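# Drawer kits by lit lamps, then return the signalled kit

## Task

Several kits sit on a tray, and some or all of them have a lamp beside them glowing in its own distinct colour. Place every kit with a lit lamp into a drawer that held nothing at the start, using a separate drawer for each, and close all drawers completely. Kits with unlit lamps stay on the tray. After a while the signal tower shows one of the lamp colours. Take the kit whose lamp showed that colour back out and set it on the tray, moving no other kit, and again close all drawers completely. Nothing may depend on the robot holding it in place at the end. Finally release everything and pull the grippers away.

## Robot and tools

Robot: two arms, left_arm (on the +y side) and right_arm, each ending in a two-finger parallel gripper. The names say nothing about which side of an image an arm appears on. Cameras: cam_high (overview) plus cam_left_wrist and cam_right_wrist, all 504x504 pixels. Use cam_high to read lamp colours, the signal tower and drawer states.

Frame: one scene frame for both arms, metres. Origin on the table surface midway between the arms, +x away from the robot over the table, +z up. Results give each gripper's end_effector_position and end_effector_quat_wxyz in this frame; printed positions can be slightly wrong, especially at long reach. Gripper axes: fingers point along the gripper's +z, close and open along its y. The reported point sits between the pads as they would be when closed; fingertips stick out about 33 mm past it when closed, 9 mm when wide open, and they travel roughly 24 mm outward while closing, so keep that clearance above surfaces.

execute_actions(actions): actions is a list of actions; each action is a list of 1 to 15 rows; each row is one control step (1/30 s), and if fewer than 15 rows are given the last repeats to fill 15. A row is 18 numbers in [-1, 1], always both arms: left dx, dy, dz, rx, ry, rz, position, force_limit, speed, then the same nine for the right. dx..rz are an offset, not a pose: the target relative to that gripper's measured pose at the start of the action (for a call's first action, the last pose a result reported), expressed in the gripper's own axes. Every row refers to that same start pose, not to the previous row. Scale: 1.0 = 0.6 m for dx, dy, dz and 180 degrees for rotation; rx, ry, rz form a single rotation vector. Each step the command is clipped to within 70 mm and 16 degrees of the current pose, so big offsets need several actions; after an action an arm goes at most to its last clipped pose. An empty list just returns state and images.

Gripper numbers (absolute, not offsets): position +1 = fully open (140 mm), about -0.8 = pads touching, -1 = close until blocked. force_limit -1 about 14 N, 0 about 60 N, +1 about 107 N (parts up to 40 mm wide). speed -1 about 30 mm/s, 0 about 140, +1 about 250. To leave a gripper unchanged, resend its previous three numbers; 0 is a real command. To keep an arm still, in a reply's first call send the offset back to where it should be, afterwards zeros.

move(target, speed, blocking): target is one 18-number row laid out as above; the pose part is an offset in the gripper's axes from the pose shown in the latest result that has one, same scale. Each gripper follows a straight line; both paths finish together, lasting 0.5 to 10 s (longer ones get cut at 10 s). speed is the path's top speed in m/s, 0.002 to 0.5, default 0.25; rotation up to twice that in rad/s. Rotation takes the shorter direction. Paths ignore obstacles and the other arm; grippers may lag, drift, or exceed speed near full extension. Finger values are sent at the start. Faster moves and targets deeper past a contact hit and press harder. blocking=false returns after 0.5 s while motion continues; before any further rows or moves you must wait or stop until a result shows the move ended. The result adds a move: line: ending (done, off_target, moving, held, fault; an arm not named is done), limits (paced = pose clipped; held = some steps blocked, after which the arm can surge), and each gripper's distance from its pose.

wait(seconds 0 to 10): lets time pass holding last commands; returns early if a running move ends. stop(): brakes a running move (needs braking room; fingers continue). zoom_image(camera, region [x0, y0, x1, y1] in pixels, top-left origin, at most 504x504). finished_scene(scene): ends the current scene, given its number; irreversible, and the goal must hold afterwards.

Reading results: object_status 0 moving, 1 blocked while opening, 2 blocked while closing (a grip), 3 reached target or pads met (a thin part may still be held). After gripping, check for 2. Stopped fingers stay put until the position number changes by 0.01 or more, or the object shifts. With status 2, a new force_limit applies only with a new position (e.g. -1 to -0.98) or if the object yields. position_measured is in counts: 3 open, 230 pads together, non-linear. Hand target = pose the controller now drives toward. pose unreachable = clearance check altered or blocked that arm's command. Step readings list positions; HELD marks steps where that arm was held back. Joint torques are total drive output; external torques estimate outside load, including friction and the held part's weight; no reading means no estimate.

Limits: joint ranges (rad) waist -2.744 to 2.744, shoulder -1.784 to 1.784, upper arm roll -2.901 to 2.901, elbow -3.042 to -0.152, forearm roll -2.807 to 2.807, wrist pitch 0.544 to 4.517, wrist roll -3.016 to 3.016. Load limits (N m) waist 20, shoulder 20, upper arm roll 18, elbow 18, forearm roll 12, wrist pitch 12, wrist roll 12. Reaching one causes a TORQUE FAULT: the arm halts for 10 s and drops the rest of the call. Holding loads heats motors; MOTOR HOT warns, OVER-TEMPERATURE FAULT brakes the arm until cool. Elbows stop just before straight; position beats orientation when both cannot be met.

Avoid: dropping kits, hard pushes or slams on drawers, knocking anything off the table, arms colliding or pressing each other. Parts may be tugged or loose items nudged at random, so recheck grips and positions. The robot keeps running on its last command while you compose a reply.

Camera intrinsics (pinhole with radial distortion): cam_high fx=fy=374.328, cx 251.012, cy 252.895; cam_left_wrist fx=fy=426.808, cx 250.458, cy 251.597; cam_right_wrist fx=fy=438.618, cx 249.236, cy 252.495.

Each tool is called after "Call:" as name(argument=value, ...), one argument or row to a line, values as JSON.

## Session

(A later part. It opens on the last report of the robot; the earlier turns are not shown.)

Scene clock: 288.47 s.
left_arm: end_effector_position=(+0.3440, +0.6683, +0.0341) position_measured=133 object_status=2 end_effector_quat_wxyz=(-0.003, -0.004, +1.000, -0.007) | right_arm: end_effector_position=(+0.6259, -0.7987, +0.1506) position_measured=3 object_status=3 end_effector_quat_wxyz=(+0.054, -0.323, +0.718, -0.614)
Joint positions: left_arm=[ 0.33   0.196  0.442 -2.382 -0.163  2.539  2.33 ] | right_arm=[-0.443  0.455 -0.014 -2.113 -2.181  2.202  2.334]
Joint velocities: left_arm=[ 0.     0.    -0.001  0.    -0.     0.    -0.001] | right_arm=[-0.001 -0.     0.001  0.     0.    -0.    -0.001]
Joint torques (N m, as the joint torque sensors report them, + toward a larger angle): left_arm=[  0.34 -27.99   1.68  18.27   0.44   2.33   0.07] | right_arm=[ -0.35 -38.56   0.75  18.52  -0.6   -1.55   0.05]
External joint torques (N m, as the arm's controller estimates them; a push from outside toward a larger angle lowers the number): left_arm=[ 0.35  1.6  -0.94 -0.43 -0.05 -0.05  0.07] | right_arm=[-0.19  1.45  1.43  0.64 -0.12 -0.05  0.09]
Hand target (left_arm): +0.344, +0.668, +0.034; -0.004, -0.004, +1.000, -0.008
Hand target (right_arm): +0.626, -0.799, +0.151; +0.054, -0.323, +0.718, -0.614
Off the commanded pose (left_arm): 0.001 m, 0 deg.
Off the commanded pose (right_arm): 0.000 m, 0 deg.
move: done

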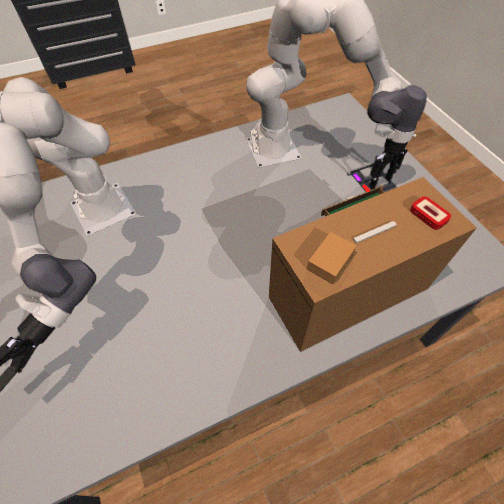

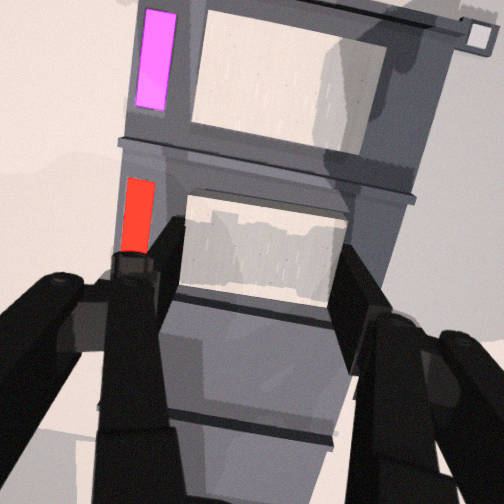

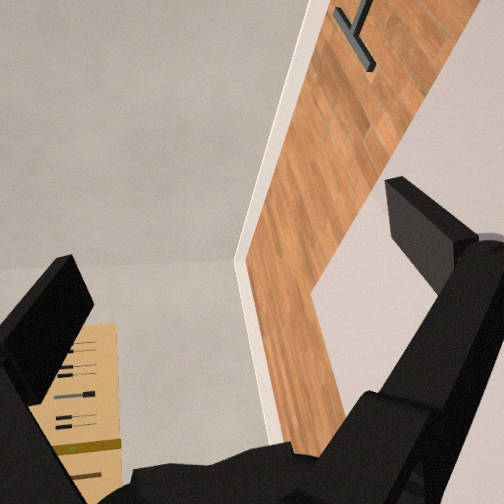

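Call:
move(
  target=[0,0,-0.4,0,0,0,-1,0.3,-0.3,0,0,0,0,0,0,1,0,0],
  speed=0.15,
)

Call:
move(
  target=[-0.15,-0.452,0,0,0,0,-1,0.3,-0.3,0,0,0,0,0,0,1,0,0],
  speed=0.15,
)

Scene clock: 299.97 s.
left_arm: end_effector_position=(+0.3406, +0.6749, +0.2753) position_measured=133 object_status=2 end_effector_quat_wxyz=(-0.004, -0.007, +1.000, -0.003) | right_arm: end_effector_position=(+0.6259, -0.7987, +0.1506) position_measured=3 object_status=3 end_effector_quat_wxyz=(+0.054, -0.323, +0.718, -0.614)
Joint positions: left_arm=[ 0.32  -0.186  0.444 -2.112  0.085  1.932  2.15 ] | right_arm=[-0.443  0.455 -0.014 -2.113 -2.181  2.202  2.334]
Joint velocities: left_arm=[-0.     0.001  0.     0.     0.    -0.01  -0.005] | right_arm=[ 0.    -0.001 -0.001  0.     0.001  0.    -0.001]
Joint torques (N m, as the joint torque sensors report them, + toward a larger angle): left_arm=[  1.79 -21.53  -4.69  25.46   1.63   1.98   0.  ] | right_arm=[ -0.59 -38.8    0.75  18.51  -0.57  -1.59   0.05]
External joint torques (N m, as the arm's controller estimates them; a push from outside toward a larger angle lowers the number): left_arm=[ 1.77  0.74 -2.08  1.24  0.83 -0.41  0.  ] | right_arm=[-0.55  1.16  1.31  0.66 -0.09 -0.11  0.09]
Hand target (left_arm): +0.340, +0.676, +0.277; -0.005, -0.009, +1.000, -0.001
Hand target (right_arm): +0.626, -0.799, +0.151; +0.054, -0.323, +0.718, -0.614
Off the commanded pose (left_arm): 0.006 m, 1 deg.
Off the commanded pose (right_arm): 0.000 m, 0 deg.
move: off_target (left_arm)

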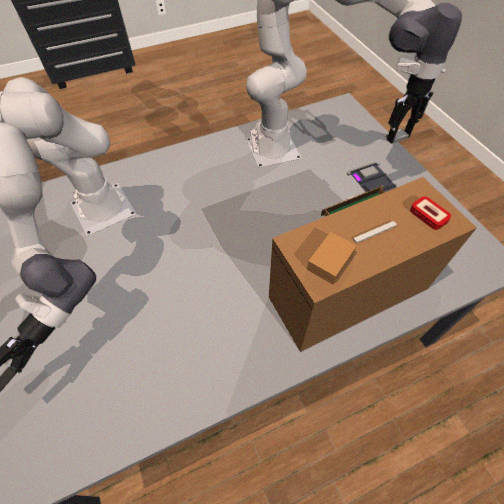

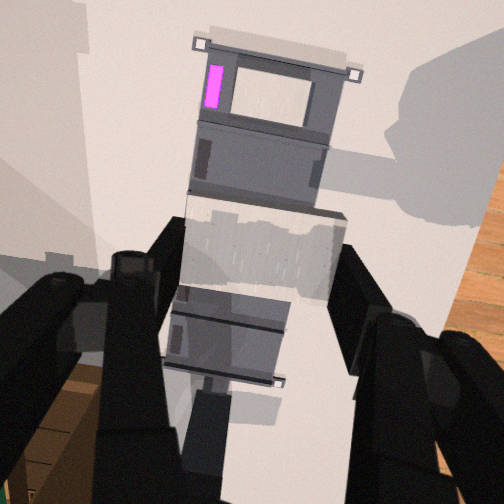

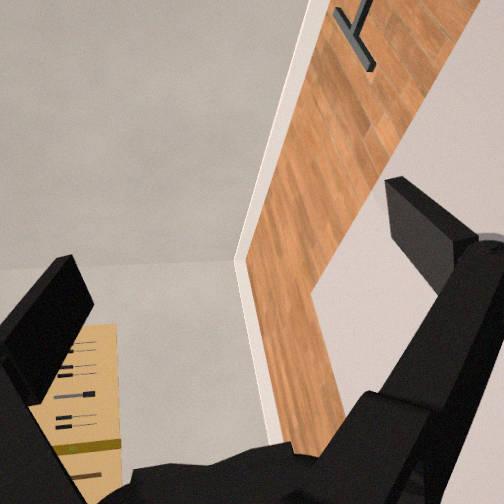

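Scene clock: 302.60 s.
left_arm: end_effector_position=(+0.4338, +0.4044, +0.2797) position_measured=133 object_status=2 end_effector_quat_wxyz=(-0.002, +0.001, +1.000, -0.000) | right_arm: end_effector_position=(+0.6259, -0.7987, +0.1506) position_measured=3 object_status=3 end_effector_quat_wxyz=(+0.054, -0.323, +0.718, -0.614)
Joint positions: left_arm=[ 0.196 -0.207  0.013 -2.145  0.002  1.933  1.646] | right_arm=[-0.443  0.455 -0.014 -2.113 -2.181  2.202  2.334]
Joint velocities: left_arm=[-0.001 -0.001  0.001 -0.001  0.     0.    -0.029] | right_arm=[-0.    -0.002 -0.    -0.001 -0.001  0.     0.   ]
Joint torques (N m, as the joint torque sensors report them, + toward a larger angle): left_arm=[  1.9  -23.33  -1.12  25.    -0.24   2.68  -0.08] | right_arm=[ -0.27 -38.31   0.72  18.48  -0.59  -1.59   0.06]
External joint torques (N m, as the arm's controller estimates them; a push from outside toward a larger angle lowers the number): left_arm=[ 1.88  1.35 -0.88  0.82 -1.01  0.29 -0.08] | right_arm=[-0.28  1.65  1.25  0.64 -0.11 -0.12  0.1 ]
Hand target (left_arm): +0.436, +0.404, +0.281; +0.000, -0.006, +1.000, -0.002
Hand target (right_arm): +0.626, -0.799, +0.151; +0.054, -0.323, +0.718, -0.614
Off the commanded pose (left_arm): 0.004 m, 1 deg.
Off the commanded pose (right_arm): 0.000 m, 0 deg.
move: off_target (left_arm)

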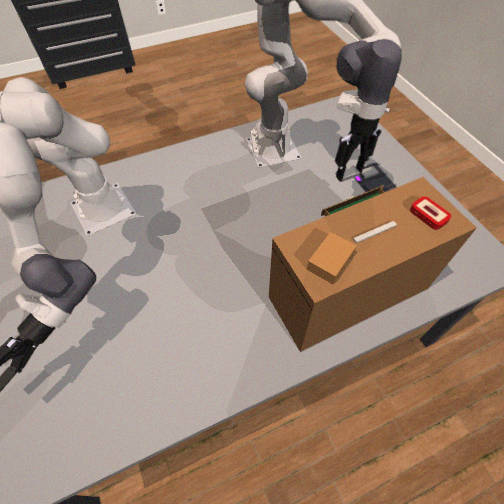

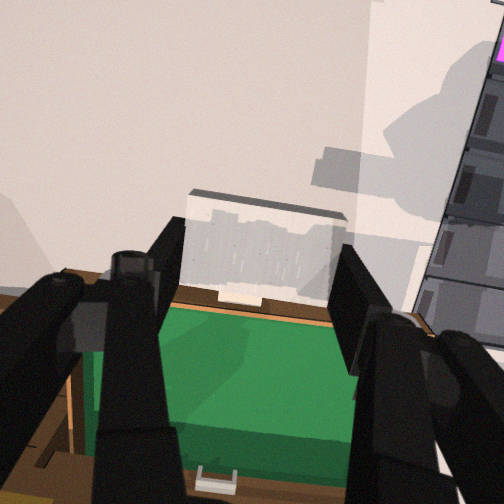

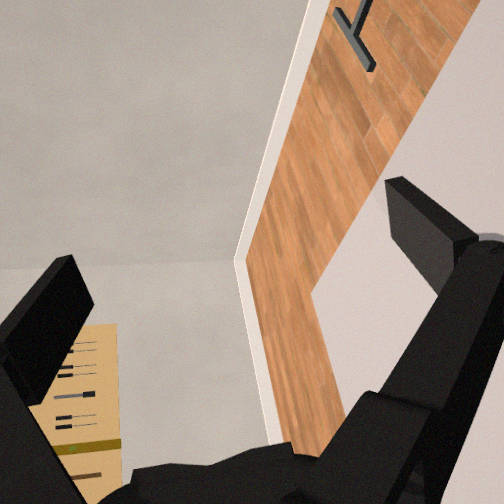

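Call:
move(
  target=[-0.172,-0.012,0.0,0,0,0,-1,0.3,-0.3,0,0,0,0,0,0,1,0,0],
  speed=0.1,
)

Call:
move(
  target=[0,0,0.1,0,0,0,-1,0.3,-0.3,0,0,0,0,0,0,1,0,0],
  speed=0.03,
)

Scene clock: 306.17 s.
left_arm: end_effector_position=(+0.5368, +0.3996, +0.2783) position_measured=133 object_status=2 end_effector_quat_wxyz=(-0.001, +0.002, +1.000, +0.000) | right_arm: end_effector_position=(+0.6259, -0.7987, +0.1506) position_measured=3 object_status=3 end_effector_quat_wxyz=(+0.054, -0.323, +0.718, -0.614)
Joint positions: left_arm=[ 0.189  0.104 -0.001 -1.785  0.     1.887  1.628] | right_arm=[-0.443  0.455 -0.014 -2.113 -2.181  2.202  2.334]
Joint velocities: left_arm=[ 0.001  0.001 -0.001  0.015  0.    -0.018 -0.003] | right_arm=[ 0.001 -0.001 -0.    -0.001  0.    -0.    -0.001]
Joint torques (N m, as the joint torque sensors report them, + toward a larger angle): left_arm=[ -0.6  -33.79  -0.98  25.8   -0.3    1.95  -0.07] | right_arm=[ -0.59 -38.66   0.7   18.3   -0.58  -1.58   0.05]
External joint torques (N m, as the arm's controller estimates them; a push from outside toward a larger angle lowers the number): left_arm=[-0.74  1.96 -1.21  1.49 -1.1  -0.46 -0.07] | right_arm=[-0.63  1.3   1.19  0.44 -0.1  -0.1   0.09]
Hand target (left_arm): +0.537, +0.396, +0.279; -0.002, +0.001, +1.000, -0.002
Hand target (right_arm): +0.626, -0.799, +0.151; +0.054, -0.323, +0.718, -0.614
Off the commanded pose (left_arm): 0.003 m, 0 deg.
Off the commanded pose (right_arm): 0.000 m, 0 deg.
move: done

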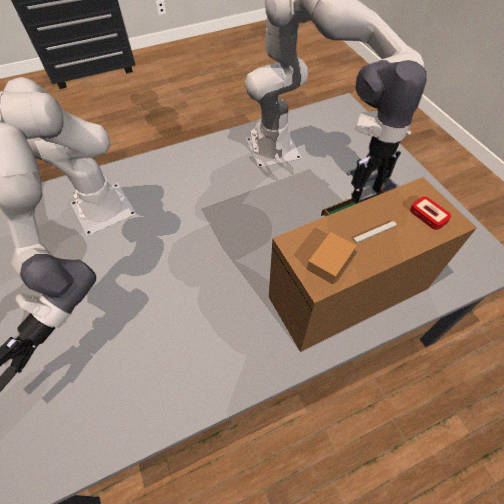

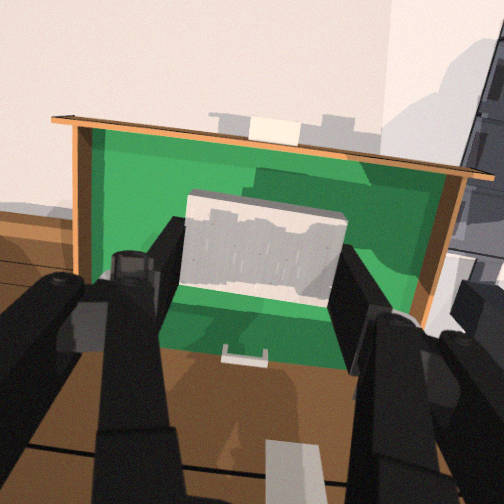

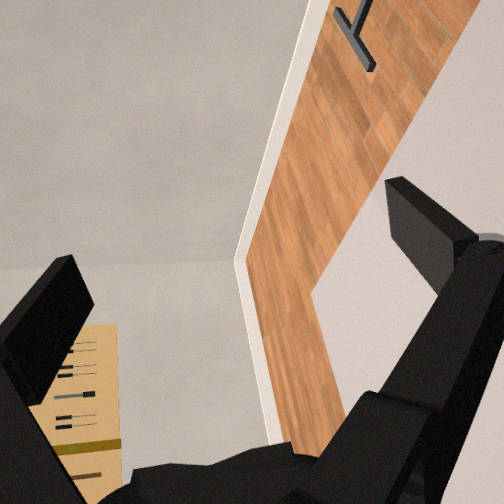

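Scene clock: 308.47 s.
left_arm: end_effector_position=(+0.5362, +0.3996, +0.2187) position_measured=133 object_status=2 end_effector_quat_wxyz=(-0.003, +0.002, +1.000, -0.000) | right_arm: end_effector_position=(+0.6259, -0.7987, +0.1506) position_measured=3 object_status=3 end_effector_quat_wxyz=(+0.054, -0.323, +0.718, -0.614)
Joint positions: left_arm=[ 0.189  0.139 -0.001 -1.893  0.     2.026  1.628] | right_arm=[-0.443  0.455 -0.014 -2.113 -2.181  2.202  2.334]
Joint velocities: left_arm=[-0.001 -0.     0.    -0.    -0.     0.014  0.   ] | right_arm=[ 0.001 -0.001 -0.    -0.002  0.     0.    -0.002]
Joint torques (N m, as the joint torque sensors report them, + toward a larger angle): left_arm=[  1.34 -34.84  -1.25  22.64   0.33   2.87   0.25] | right_arm=[ -0.62 -38.52   0.6   18.25  -0.59  -1.6    0.08]
External joint torques (N m, as the arm's controller estimates them; a push from outside toward a larger angle lowers the number): left_arm=[ 1.47  1.48 -1.25 -1.23 -0.4   0.48  0.25] | right_arm=[-0.79  1.48  0.99  0.4  -0.11 -0.13  0.12]
Hand target (left_arm): +0.537, +0.398, +0.218; -0.001, +0.003, +1.000, -0.001
Hand target (right_arm): +0.626, -0.799, +0.151; +0.054, -0.323, +0.718, -0.614
Off the commanded pose (left_arm): 0.001 m, 0 deg.
Off the commanded pose (right_arm): 0.000 m, 0 deg.
move: done

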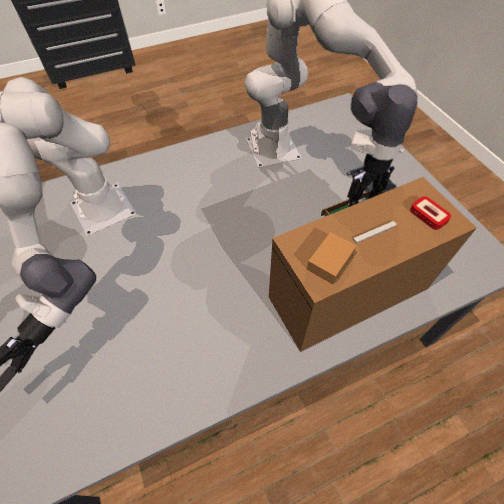

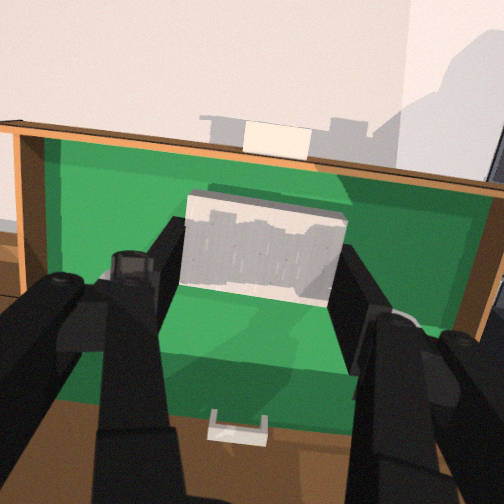

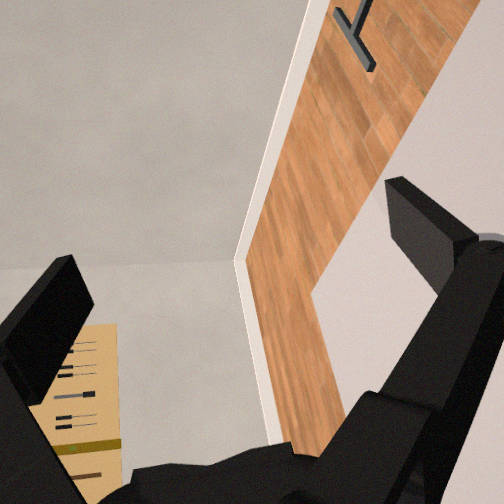

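Call:
move(
  target=[0,0,0.022,0,0,0,-1,0.3,-0.3,0,0,0,0,0,0,1,0,0],
  speed=0.015,
)

Scene clock: 310.33 s.
left_arm: end_effector_position=(+0.5355, +0.3995, +0.2063) position_measured=133 object_status=2 end_effector_quat_wxyz=(-0.004, +0.002, +1.000, -0.000) | right_arm: end_effector_position=(+0.6259, -0.7987, +0.1506) position_measured=3 object_status=3 end_effector_quat_wxyz=(+0.054, -0.323, +0.718, -0.614)
Joint positions: left_arm=[ 0.189  0.149 -0.001 -1.912  0.     2.053  1.628] | right_arm=[-0.443  0.455 -0.014 -2.113 -2.181  2.202  2.334]
Joint velocities: left_arm=[ 0.    -0.    -0.002 -0.001  0.     0.009  0.001] | right_arm=[-0.     0.     0.001  0.002  0.001  0.001 -0.001]
Joint torques (N m, as the joint torque sensors report them, + toward a larger angle): left_arm=[  0.05 -35.94  -1.08  21.85   0.45   2.96   0.1 ] | right_arm=[ -0.7  -38.36   0.36  18.41  -0.58  -1.6    0.05]
External joint torques (N m, as the arm's controller estimates them; a push from outside toward a larger angle lowers the number): left_arm=[ 0.15  0.67 -1.11 -1.94 -0.28  0.58  0.1 ] | right_arm=[-0.7   1.62  0.88  0.54 -0.1  -0.12  0.09]
Hand target (left_arm): +0.536, +0.399, +0.205; -0.003, +0.002, +1.000, -0.000
Hand target (right_arm): +0.626, -0.799, +0.151; +0.054, -0.323, +0.718, -0.614
Off the commanded pose (left_arm): 0.001 m, 0 deg.
Off the commanded pose (right_arm): 0.000 m, 0 deg.
move: done

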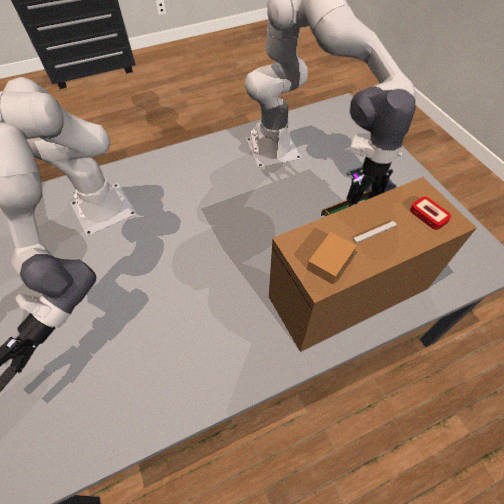

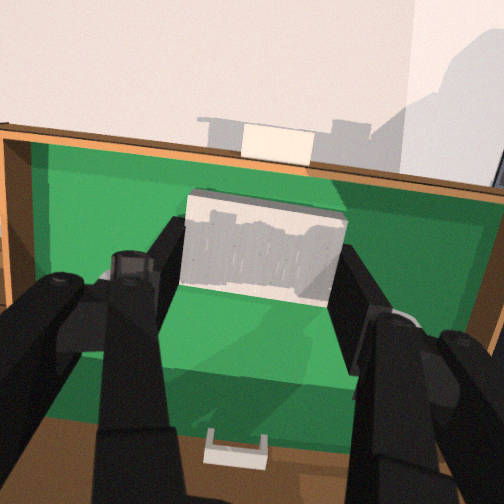

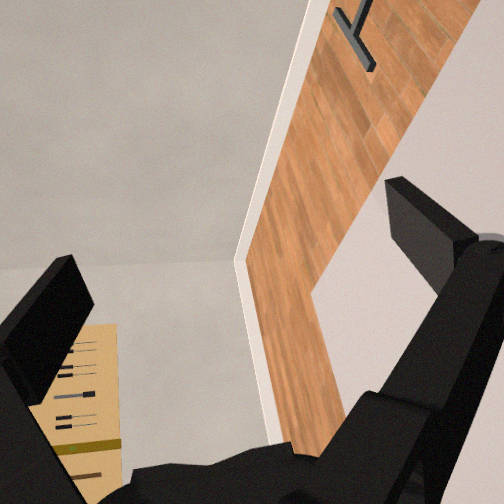

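Call:
move(
  target=[0,0,0.01,0,0,0,-1,0.3,-0.3,0,0,0,0,0,0,1,0,0],
  speed=0.01,
)

Scene clock: 311.93 s.
left_arm: end_effector_position=(+0.5369, +0.3996, +0.2045) position_measured=133 object_status=2 end_effector_quat_wxyz=(-0.002, +0.002, +1.000, -0.000) | right_arm: end_effector_position=(+0.6259, -0.7987, +0.1506) position_measured=3 object_status=3 end_effector_quat_wxyz=(+0.054, -0.323, +0.718, -0.614)
Joint positions: left_arm=[ 0.189  0.15  -0.001 -1.916  0.     2.063  1.628] | right_arm=[-0.443  0.455 -0.014 -2.113 -2.181  2.202  2.334]
Joint velocities: left_arm=[ 0.001 -0.001  0.001 -0.001 -0.     0.006 -0.001] | right_arm=[ 0.001  0.001  0.001  0.001 -0.001 -0.     0.   ]
Joint torques (N m, as the joint torque sensors report them, + toward a larger angle): left_arm=[  0.37 -33.36  -0.38  20.24   0.58   2.85   0.09] | right_arm=[ -0.53 -38.77   0.52  18.2   -0.59  -1.61   0.04]
External joint torques (N m, as the arm's controller estimates them; a push from outside toward a larger angle lowers the number): left_arm=[ 0.29  3.28 -0.6  -3.53 -0.15  0.45  0.09] | right_arm=[-0.69  1.1   0.91  0.4  -0.11 -0.14  0.08]
Hand target (left_arm): +0.535, +0.399, +0.200; -0.004, +0.002, +1.000, -0.000
Hand target (right_arm): +0.626, -0.799, +0.151; +0.054, -0.323, +0.718, -0.614
Off the commanded pose (left_arm): 0.004 m, 0 deg.
Off the commanded pose (right_arm): 0.000 m, 0 deg.
move: off_target (left_arm)

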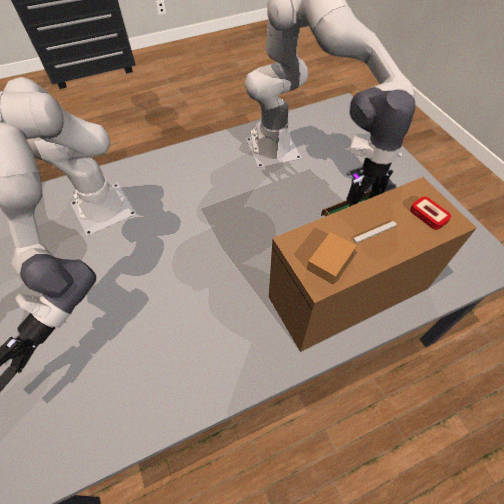

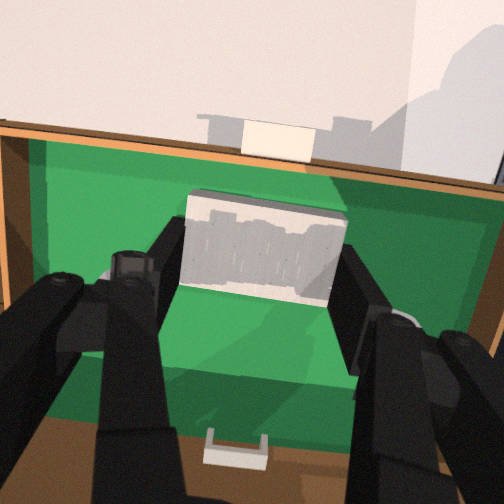

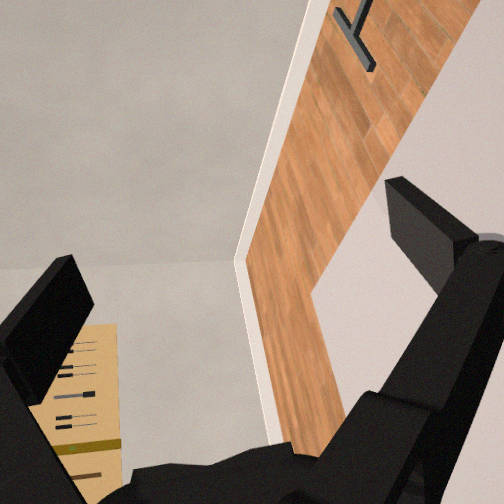

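Call:
move(
  target=[0,0,0,0,0,0,0.3,0.3,-0.3,0,0,0,0,0,0,1,0,0],
)

Call:
move(
  target=[0,0,-0.105,0,0,0,0.3,0.3,-0.3,0,0,0,0,0,0,1,0,0],
  speed=0.1,
)

Call:
move(
  target=[0.19,-0.006,0,0,-0.217,0,-0.1,0.3,0,0,0,0,0,0,0,1,0,0],
  speed=0.2,
)

Call:
move(
  target=[0.06,0,0.074,0,0,0,-0.1,0.3,0,0,0,0,0,0,0,1,0,0],
  speed=0.1,
)

Scene clock: 315.83 s.
left_arm: end_effector_position=(+0.5371, +0.3996, +0.2045) position_measured=91 object_status=3 end_effector_quat_wxyz=(-0.001, +0.002, +1.000, -0.000) | right_arm: end_effector_position=(+0.6259, -0.7987, +0.1506) position_measured=3 object_status=3 end_effector_quat_wxyz=(+0.054, -0.323, +0.718, -0.614)
Joint positions: left_arm=[ 0.189  0.15  -0.001 -1.916  0.     2.064  1.628] | right_arm=[-0.443  0.455 -0.014 -2.113 -2.181  2.202  2.334]
Joint velocities: left_arm=[ 0.001 -0.    -0.001 -0.001 -0.001  0.001  0.002] | right_arm=[ 0.001  0.     0.001 -0.001  0.001  0.    -0.001]
Joint torques (N m, as the joint torque sensors report them, + toward a larger angle): left_arm=[  0.27 -35.27  -0.02  23.2    0.68   2.21   0.14] | right_arm=[ -0.37 -38.46   0.5   18.41  -0.6   -1.59   0.07]
External joint torques (N m, as the arm's controller estimates them; a push from outside toward a larger angle lowers the number): left_arm=[ 0.36  1.37 -0.07 -0.6  -0.04 -0.2   0.14] | right_arm=[-0.47  1.43  0.95  0.61 -0.12 -0.13  0.11]
Hand target (left_arm): +0.537, +0.400, +0.204; -0.002, +0.002, +1.000, -0.000
Hand target (right_arm): +0.626, -0.799, +0.151; +0.054, -0.323, +0.718, -0.614
Off the commanded pose (left_arm): 0.000 m, 0 deg.
Off the commanded pose (right_arm): 0.000 m, 0 deg.
move: done

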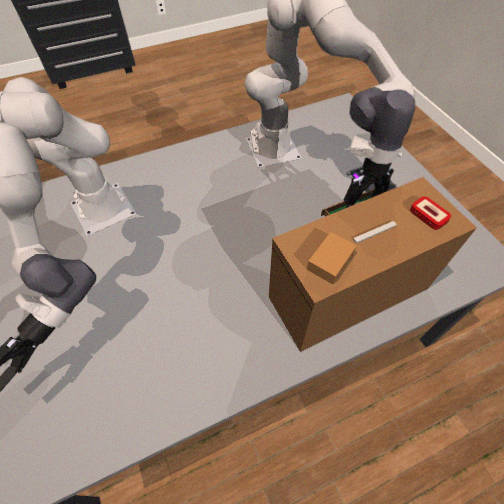

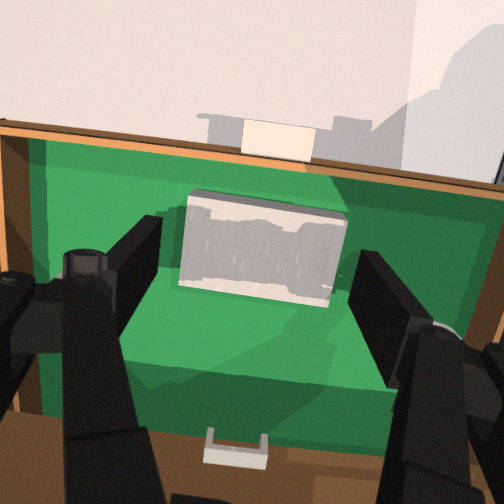

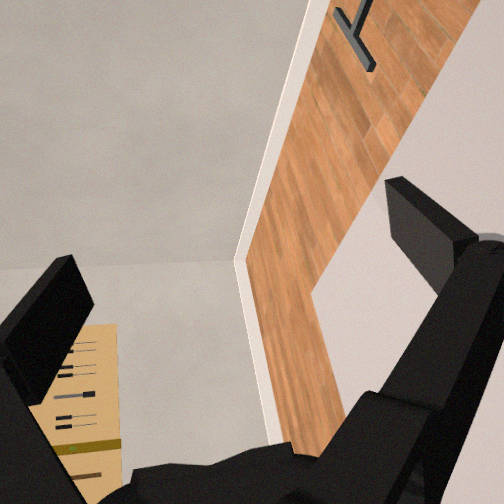

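Scene clock: 317.03 s.
left_arm: end_effector_position=(+0.5372, +0.3996, +0.2672) position_measured=91 object_status=3 end_effector_quat_wxyz=(+0.000, +0.002, +1.000, +0.000) | right_arm: end_effector_position=(+0.6259, -0.7987, +0.1506) position_measured=3 object_status=3 end_effector_quat_wxyz=(+0.054, -0.323, +0.718, -0.614)
Joint positions: left_arm=[ 0.189  0.107 -0.001 -1.809  0.     1.917  1.628] | right_arm=[-0.443  0.455 -0.014 -2.113 -2.181  2.202  2.334]
Joint velocities: left_arm=[ 0.002  0.    -0.001 -0.001 -0.001 -0.01   0.001] | right_arm=[-0.001  0.001 -0.     0.002  0.001 -0.    -0.001]
Joint torques (N m, as the joint torque sensors report them, + toward a larger angle): left_arm=[  1.11 -34.15  -0.63  25.45   1.04   2.02   0.05] | right_arm=[ -0.53 -38.69   0.41  18.4   -0.59  -1.58   0.06]
External joint torques (N m, as the arm's controller estimates them; a push from outside toward a larger angle lowers the number): left_arm=[ 1.06  1.6  -0.77  1.14  0.27 -0.4   0.05] | right_arm=[-0.45  1.3   1.02  0.51 -0.11 -0.08  0.1 ]
Hand target (left_arm): +0.537, +0.401, +0.268; -0.001, +0.001, +1.000, +0.001
Hand target (right_arm): +0.626, -0.799, +0.151; +0.054, -0.323, +0.718, -0.614
Off the commanded pose (left_arm): 0.000 m, 0 deg.
Off the commanded pose (right_arm): 0.000 m, 0 deg.
move: done

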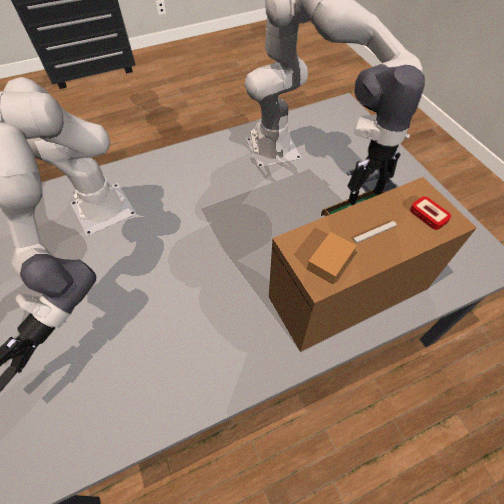

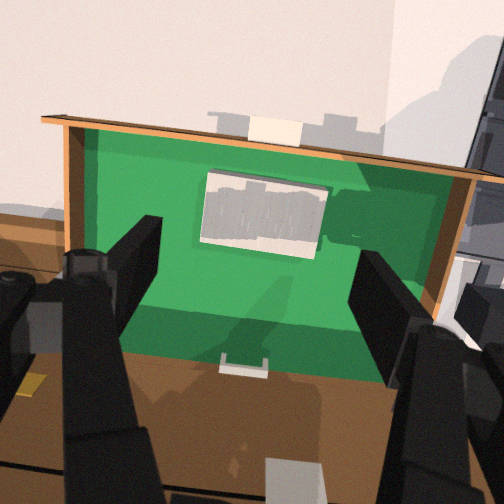

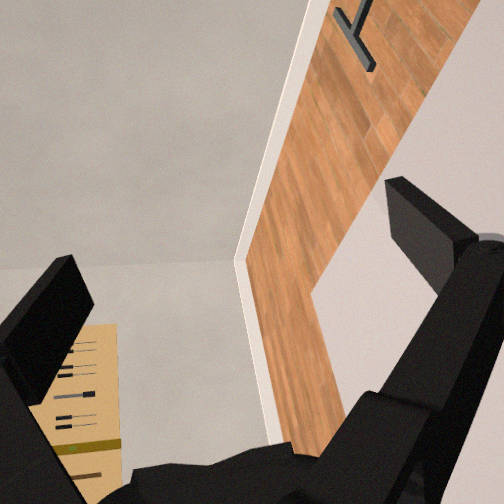

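Scene clock: 319.50 s.
left_arm: end_effector_position=(+0.4246, +0.3951, +0.2676) position_measured=141 object_status=3 end_effector_quat_wxyz=(+0.333, +0.001, +0.943, -0.002) | right_arm: end_effector_position=(+0.6259, -0.7987, +0.1506) position_measured=3 object_status=3 end_effector_quat_wxyz=(+0.054, -0.323, +0.718, -0.614)
Joint positions: left_arm=[ 0.147 -0.712  0.065 -2.929 -0.041  2.896  1.686] | right_arm=[-0.443  0.455 -0.014 -2.113 -2.181  2.202  2.334]
Joint velocities: left_arm=[-0.    -0.001  0.    -0.    -0.     0.01   0.004] | right_arm=[ 0.001 -0.001  0.001  0.003 -0.002  0.001 -0.001]
Joint torques (N m, as the joint torque sensors report them, + toward a larger angle): left_arm=[-1.35 -7.87 -0.4  22.7   1.02  3.73  0.22] | right_arm=[ -0.48 -38.67   0.58  18.32  -0.58  -1.61   0.06]
External joint torques (N m, as the arm's controller estimates them; a push from outside toward a larger angle lowers the number): left_arm=[-1.36 -0.74  1.12 -1.09  0.23  0.33  0.23] | right_arm=[-0.74  1.37  0.88  0.35 -0.1  -0.14  0.1 ]
Hand target (left_arm): +0.425, +0.395, +0.268; +0.335, +0.004, +0.942, -0.001
Hand target (right_arm): +0.626, -0.799, +0.151; +0.054, -0.323, +0.718, -0.614
Off the commanded pose (left_arm): 0.002 m, 0 deg.
Off the commanded pose (right_arm): 0.000 m, 0 deg.
move: done

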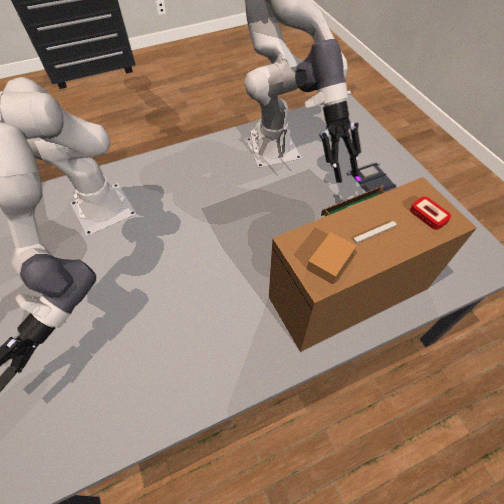

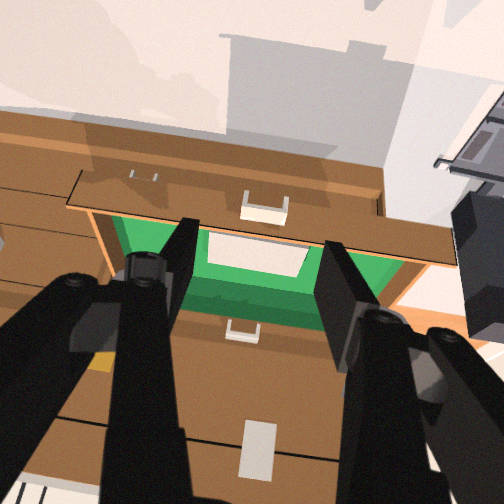

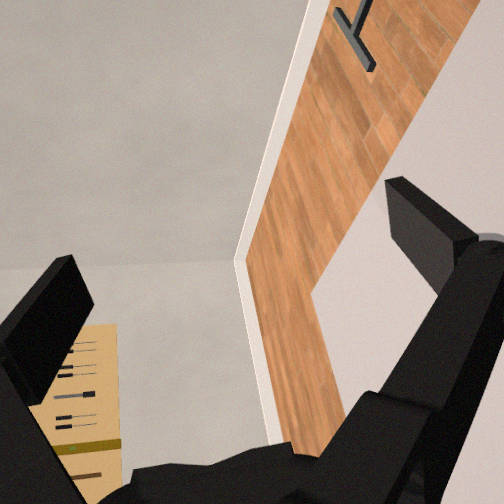

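Scene clock: 320.73 s.
left_arm: end_effector_position=(+0.4257, +0.3935, +0.2107) position_measured=141 object_status=3 end_effector_quat_wxyz=(+0.333, -0.001, +0.943, -0.004) | right_arm: end_effector_position=(+0.6259, -0.7987, +0.1506) position_measured=3 object_status=3 end_effector_quat_wxyz=(+0.054, -0.323, +0.718, -0.614)
Joint positions: left_arm=[ 0.101 -0.558  0.111 -2.999 -0.041  3.12   1.692] | right_arm=[-0.443  0.455 -0.014 -2.113 -2.181  2.202  2.334]
Joint velocities: left_arm=[-0.002 -0.    -0.    -0.     0.001  0.013 -0.   ] | right_arm=[-0.001  0.     0.     0.     0.001  0.001 -0.001]
Joint torques (N m, as the joint torque sensors report them, + toward a larger angle): left_arm=[-0.81 -7.99 -1.19 20.55  1.02  3.88  0.18] | right_arm=[ -0.49 -38.72   0.64  18.41  -0.6   -1.58   0.07]
External joint torques (N m, as the arm's controller estimates them; a push from outside toward a larger angle lowers the number): left_arm=[-0.76  1.72  0.53 -0.91  0.28  0.48  0.2 ] | right_arm=[-0.39  1.2   1.26  0.57 -0.12 -0.09  0.11]
Hand target (left_arm): +0.426, +0.393, +0.210; +0.334, +0.002, +0.943, -0.004
Hand target (right_arm): +0.626, -0.799, +0.151; +0.054, -0.323, +0.718, -0.614
Off the commanded pose (left_arm): 0.002 m, 0 deg.
Off the commanded pose (right_arm): 0.000 m, 0 deg.
move: done

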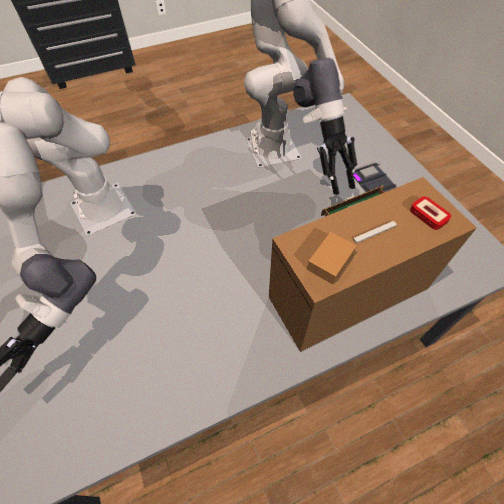

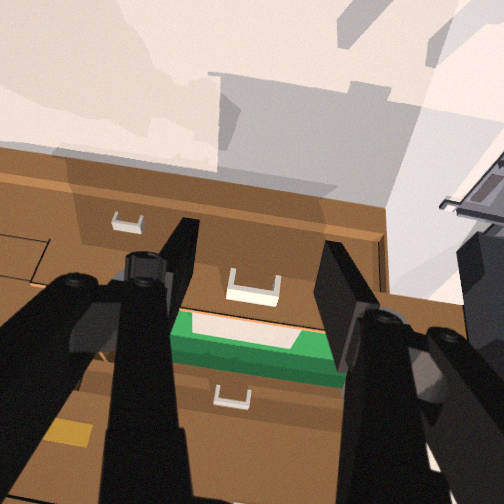

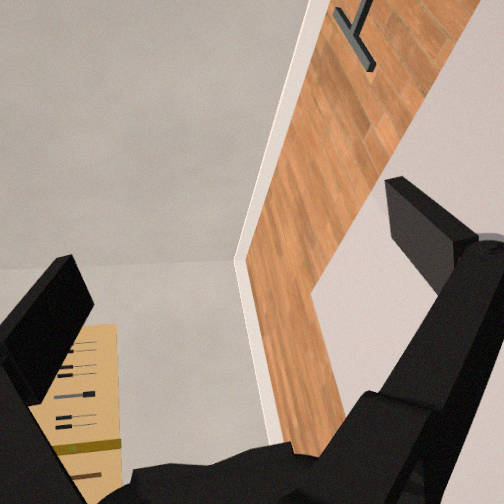

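Call:
move(
  target=[-0.225,0.003,0.182,0,0,0,-0.1,0.3,0,0,0,0,0,0,0,1,0,0],
  speed=0.07,
)

Call:
move(
  target=[-0.012,0,0.01,0,0,0,-0.1,0.3,0,0,0,0,0,0,0,1,0,0],
  speed=0.02,
)

Call:
move(
  target=[0.03,0,-0.07,0,0,0,-0.2,0.3,0,0,0,0,0,0,0,1,0,0],
  speed=0.1,
)

Scene clock: 325.17 s.
left_arm: end_effector_position=(+0.5986, +0.3930, +0.2100) position_measured=141 object_status=3 end_effector_quat_wxyz=(+0.332, -0.014, +0.943, -0.006) | right_arm: end_effector_position=(+0.6259, -0.7987, +0.1506) position_measured=3 object_status=3 end_effector_quat_wxyz=(+0.054, -0.323, +0.718, -0.614)
Joint positions: left_arm=[-0.285 -0.006  0.425 -2.459 -0.269  3.128  1.814] | right_arm=[-0.443  0.455 -0.014 -2.113 -2.181  2.202  2.334]
Joint velocities: left_arm=[-0.027  0.001  0.011  0.012 -0.136 -0.011  0.136] | right_arm=[ 0.002 -0.    -0.001  0.001  0.001  0.     0.001]
Joint torques (N m, as the joint torque sensors report them, + toward a larger angle): left_arm=[ -1.88 -23.29  -0.57  22.34  -0.12   3.2    0.18] | right_arm=[ -0.64 -38.75   0.59  18.51  -0.6   -1.58   0.04]
External joint torques (N m, as the arm's controller estimates them; a push from outside toward a larger angle lowers the number): left_arm=[-2.01  2.38 -0.6   1.18 -1.07 -0.16  0.2 ] | right_arm=[-0.63  1.24  1.13  0.62 -0.12 -0.09  0.08]
Hand target (left_arm): +0.600, +0.393, +0.211; +0.332, -0.002, +0.943, -0.003
Hand target (right_arm): +0.626, -0.799, +0.151; +0.054, -0.323, +0.718, -0.614
Off the commanded pose (left_arm): 0.002 m, 2 deg.
Off the commanded pose (right_arm): 0.000 m, 0 deg.
move: done

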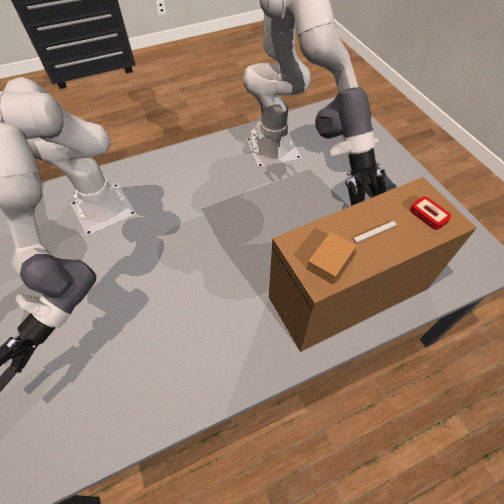

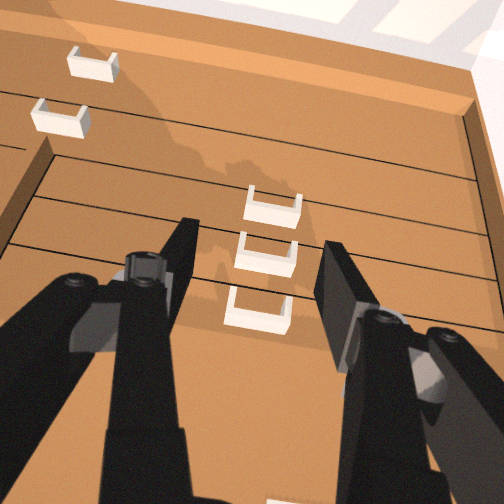

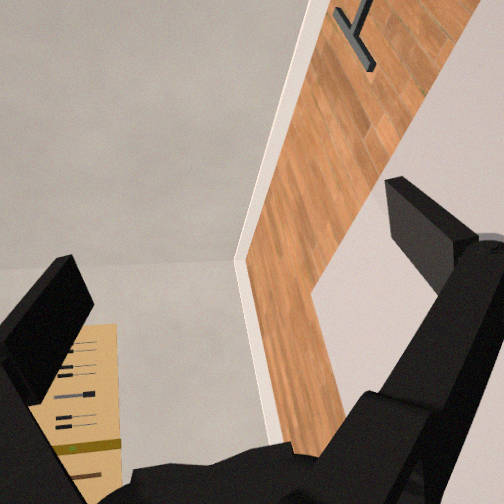

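Scene clock: 325.87 s.
left_arm: end_effector_position=(+0.6023, +0.3930, +0.2084) position_measured=141 object_status=3 end_effector_quat_wxyz=(+0.327, -0.018, +0.945, -0.010) | right_arm: end_effector_position=(+0.6259, -0.7987, +0.1506) position_measured=3 object_status=3 end_effector_quat_wxyz=(+0.054, -0.323, +0.718, -0.614)
Joint positions: left_arm=[-0.289  0.008  0.424 -2.436 -0.315  3.109  1.845] | right_arm=[-0.443  0.455 -0.014 -2.113 -2.181  2.202  2.334]
Joint velocities: left_arm=[-0.001 -0.001 -0.003  0.008 -0.044 -0.012  0.048] | right_arm=[ 0.001 -0.    -0.     0.001  0.     0.     0.001]
Joint torques (N m, as the joint torque sensors report them, + toward a larger angle): left_arm=[ -0.25 -16.63  -1.88  27.59  -0.13   4.84  -0.1 ] | right_arm=[ -0.61 -38.74   0.45  18.24  -0.58  -1.6    0.08]
External joint torques (N m, as the arm's controller estimates them; a push from outside toward a larger angle lowers the number): left_arm=[-0.25  9.48 -1.99  6.35 -1.12  1.51 -0.09] | right_arm=[-0.62  1.19  0.97  0.4  -0.1  -0.12  0.12]
Hand target (left_arm): +0.608, +0.393, +0.210; +0.331, -0.015, +0.943, -0.006
Hand target (right_arm): +0.626, -0.799, +0.151; +0.054, -0.323, +0.718, -0.614
Off the commanded pose (left_arm): 0.006 m, 1 deg.
Off the commanded pose (right_arm): 0.000 m, 0 deg.
move: off_target (left_arm)

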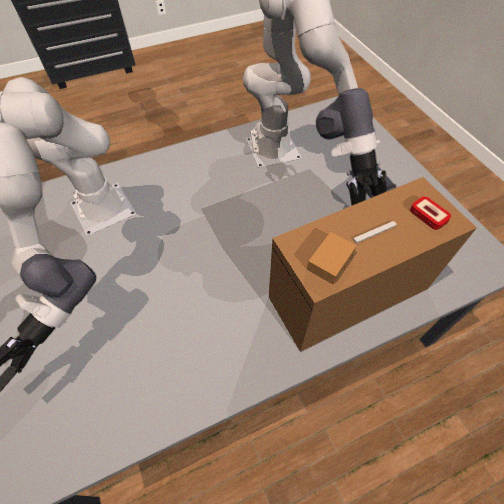

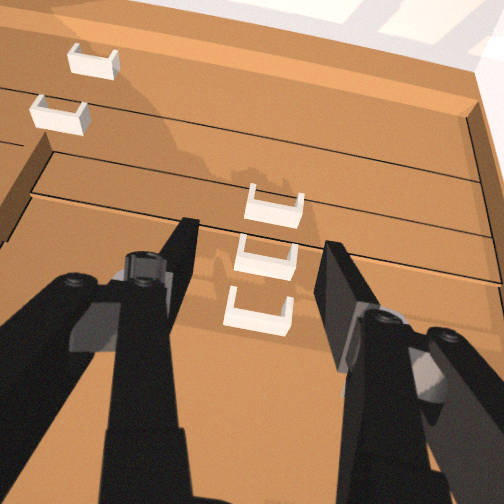

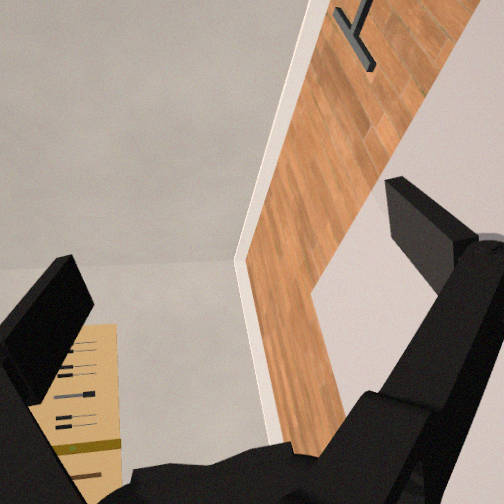

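Scene clock: 327.07 s.
left_arm: end_effector_position=(+0.5633, +0.3937, +0.2324) position_measured=154 object_status=3 end_effector_quat_wxyz=(+0.330, -0.011, +0.944, -0.007) | right_arm: end_effector_position=(+0.6259, -0.7987, +0.1506) position_measured=3 object_status=3 end_effector_quat_wxyz=(+0.054, -0.323, +0.718, -0.614)
Joint positions: left_arm=[-0.039 -0.154  0.215 -2.56  -0.081  3.08   1.675] | right_arm=[-0.443  0.455 -0.014 -2.113 -2.181  2.202  2.334]
Joint velocities: left_arm=[ 0.069 -0.    -0.073  0.     0.008 -0.006 -0.052] | right_arm=[ 0.    -0.     0.    -0.001  0.     0.     0.001]
Joint torques (N m, as the joint torque sensors report them, + toward a larger angle): left_arm=[  2.26 -22.35  -2.15  20.02   1.75   2.85  -0.16] | right_arm=[ -0.68 -38.57   0.44  18.24  -0.58  -1.59   0.08]
External joint torques (N m, as the arm's controller estimates them; a push from outside toward a larger angle lowers the number): left_arm=[ 2.32  1.09 -1.07 -1.84  1.   -0.54 -0.15] | right_arm=[-0.6   1.19  1.05  0.55 -0.11 -0.12  0.12]
Hand target (left_arm): +0.562, +0.394, +0.230; +0.327, -0.018, +0.945, -0.009
Hand target (right_arm): +0.626, -0.799, +0.151; +0.054, -0.323, +0.718, -0.614
Off the commanded pose (left_arm): 0.003 m, 1 deg.
Off the commanded pose (right_arm): 0.000 m, 0 deg.
move: done

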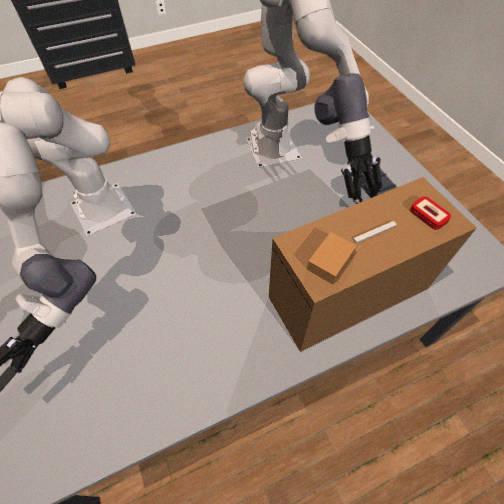

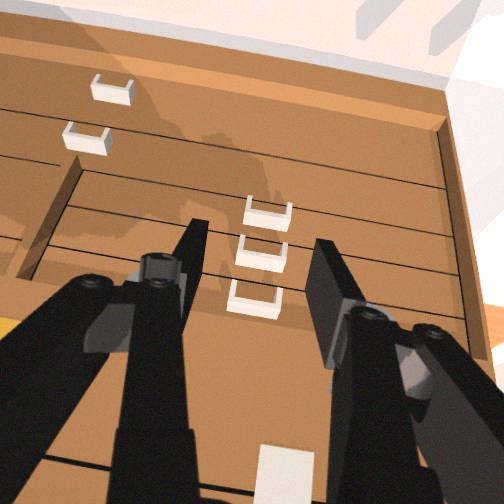

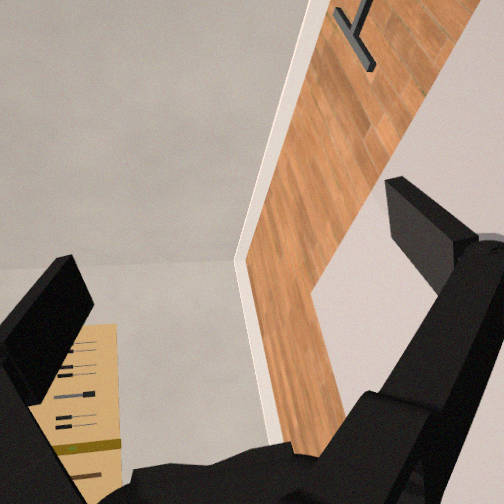

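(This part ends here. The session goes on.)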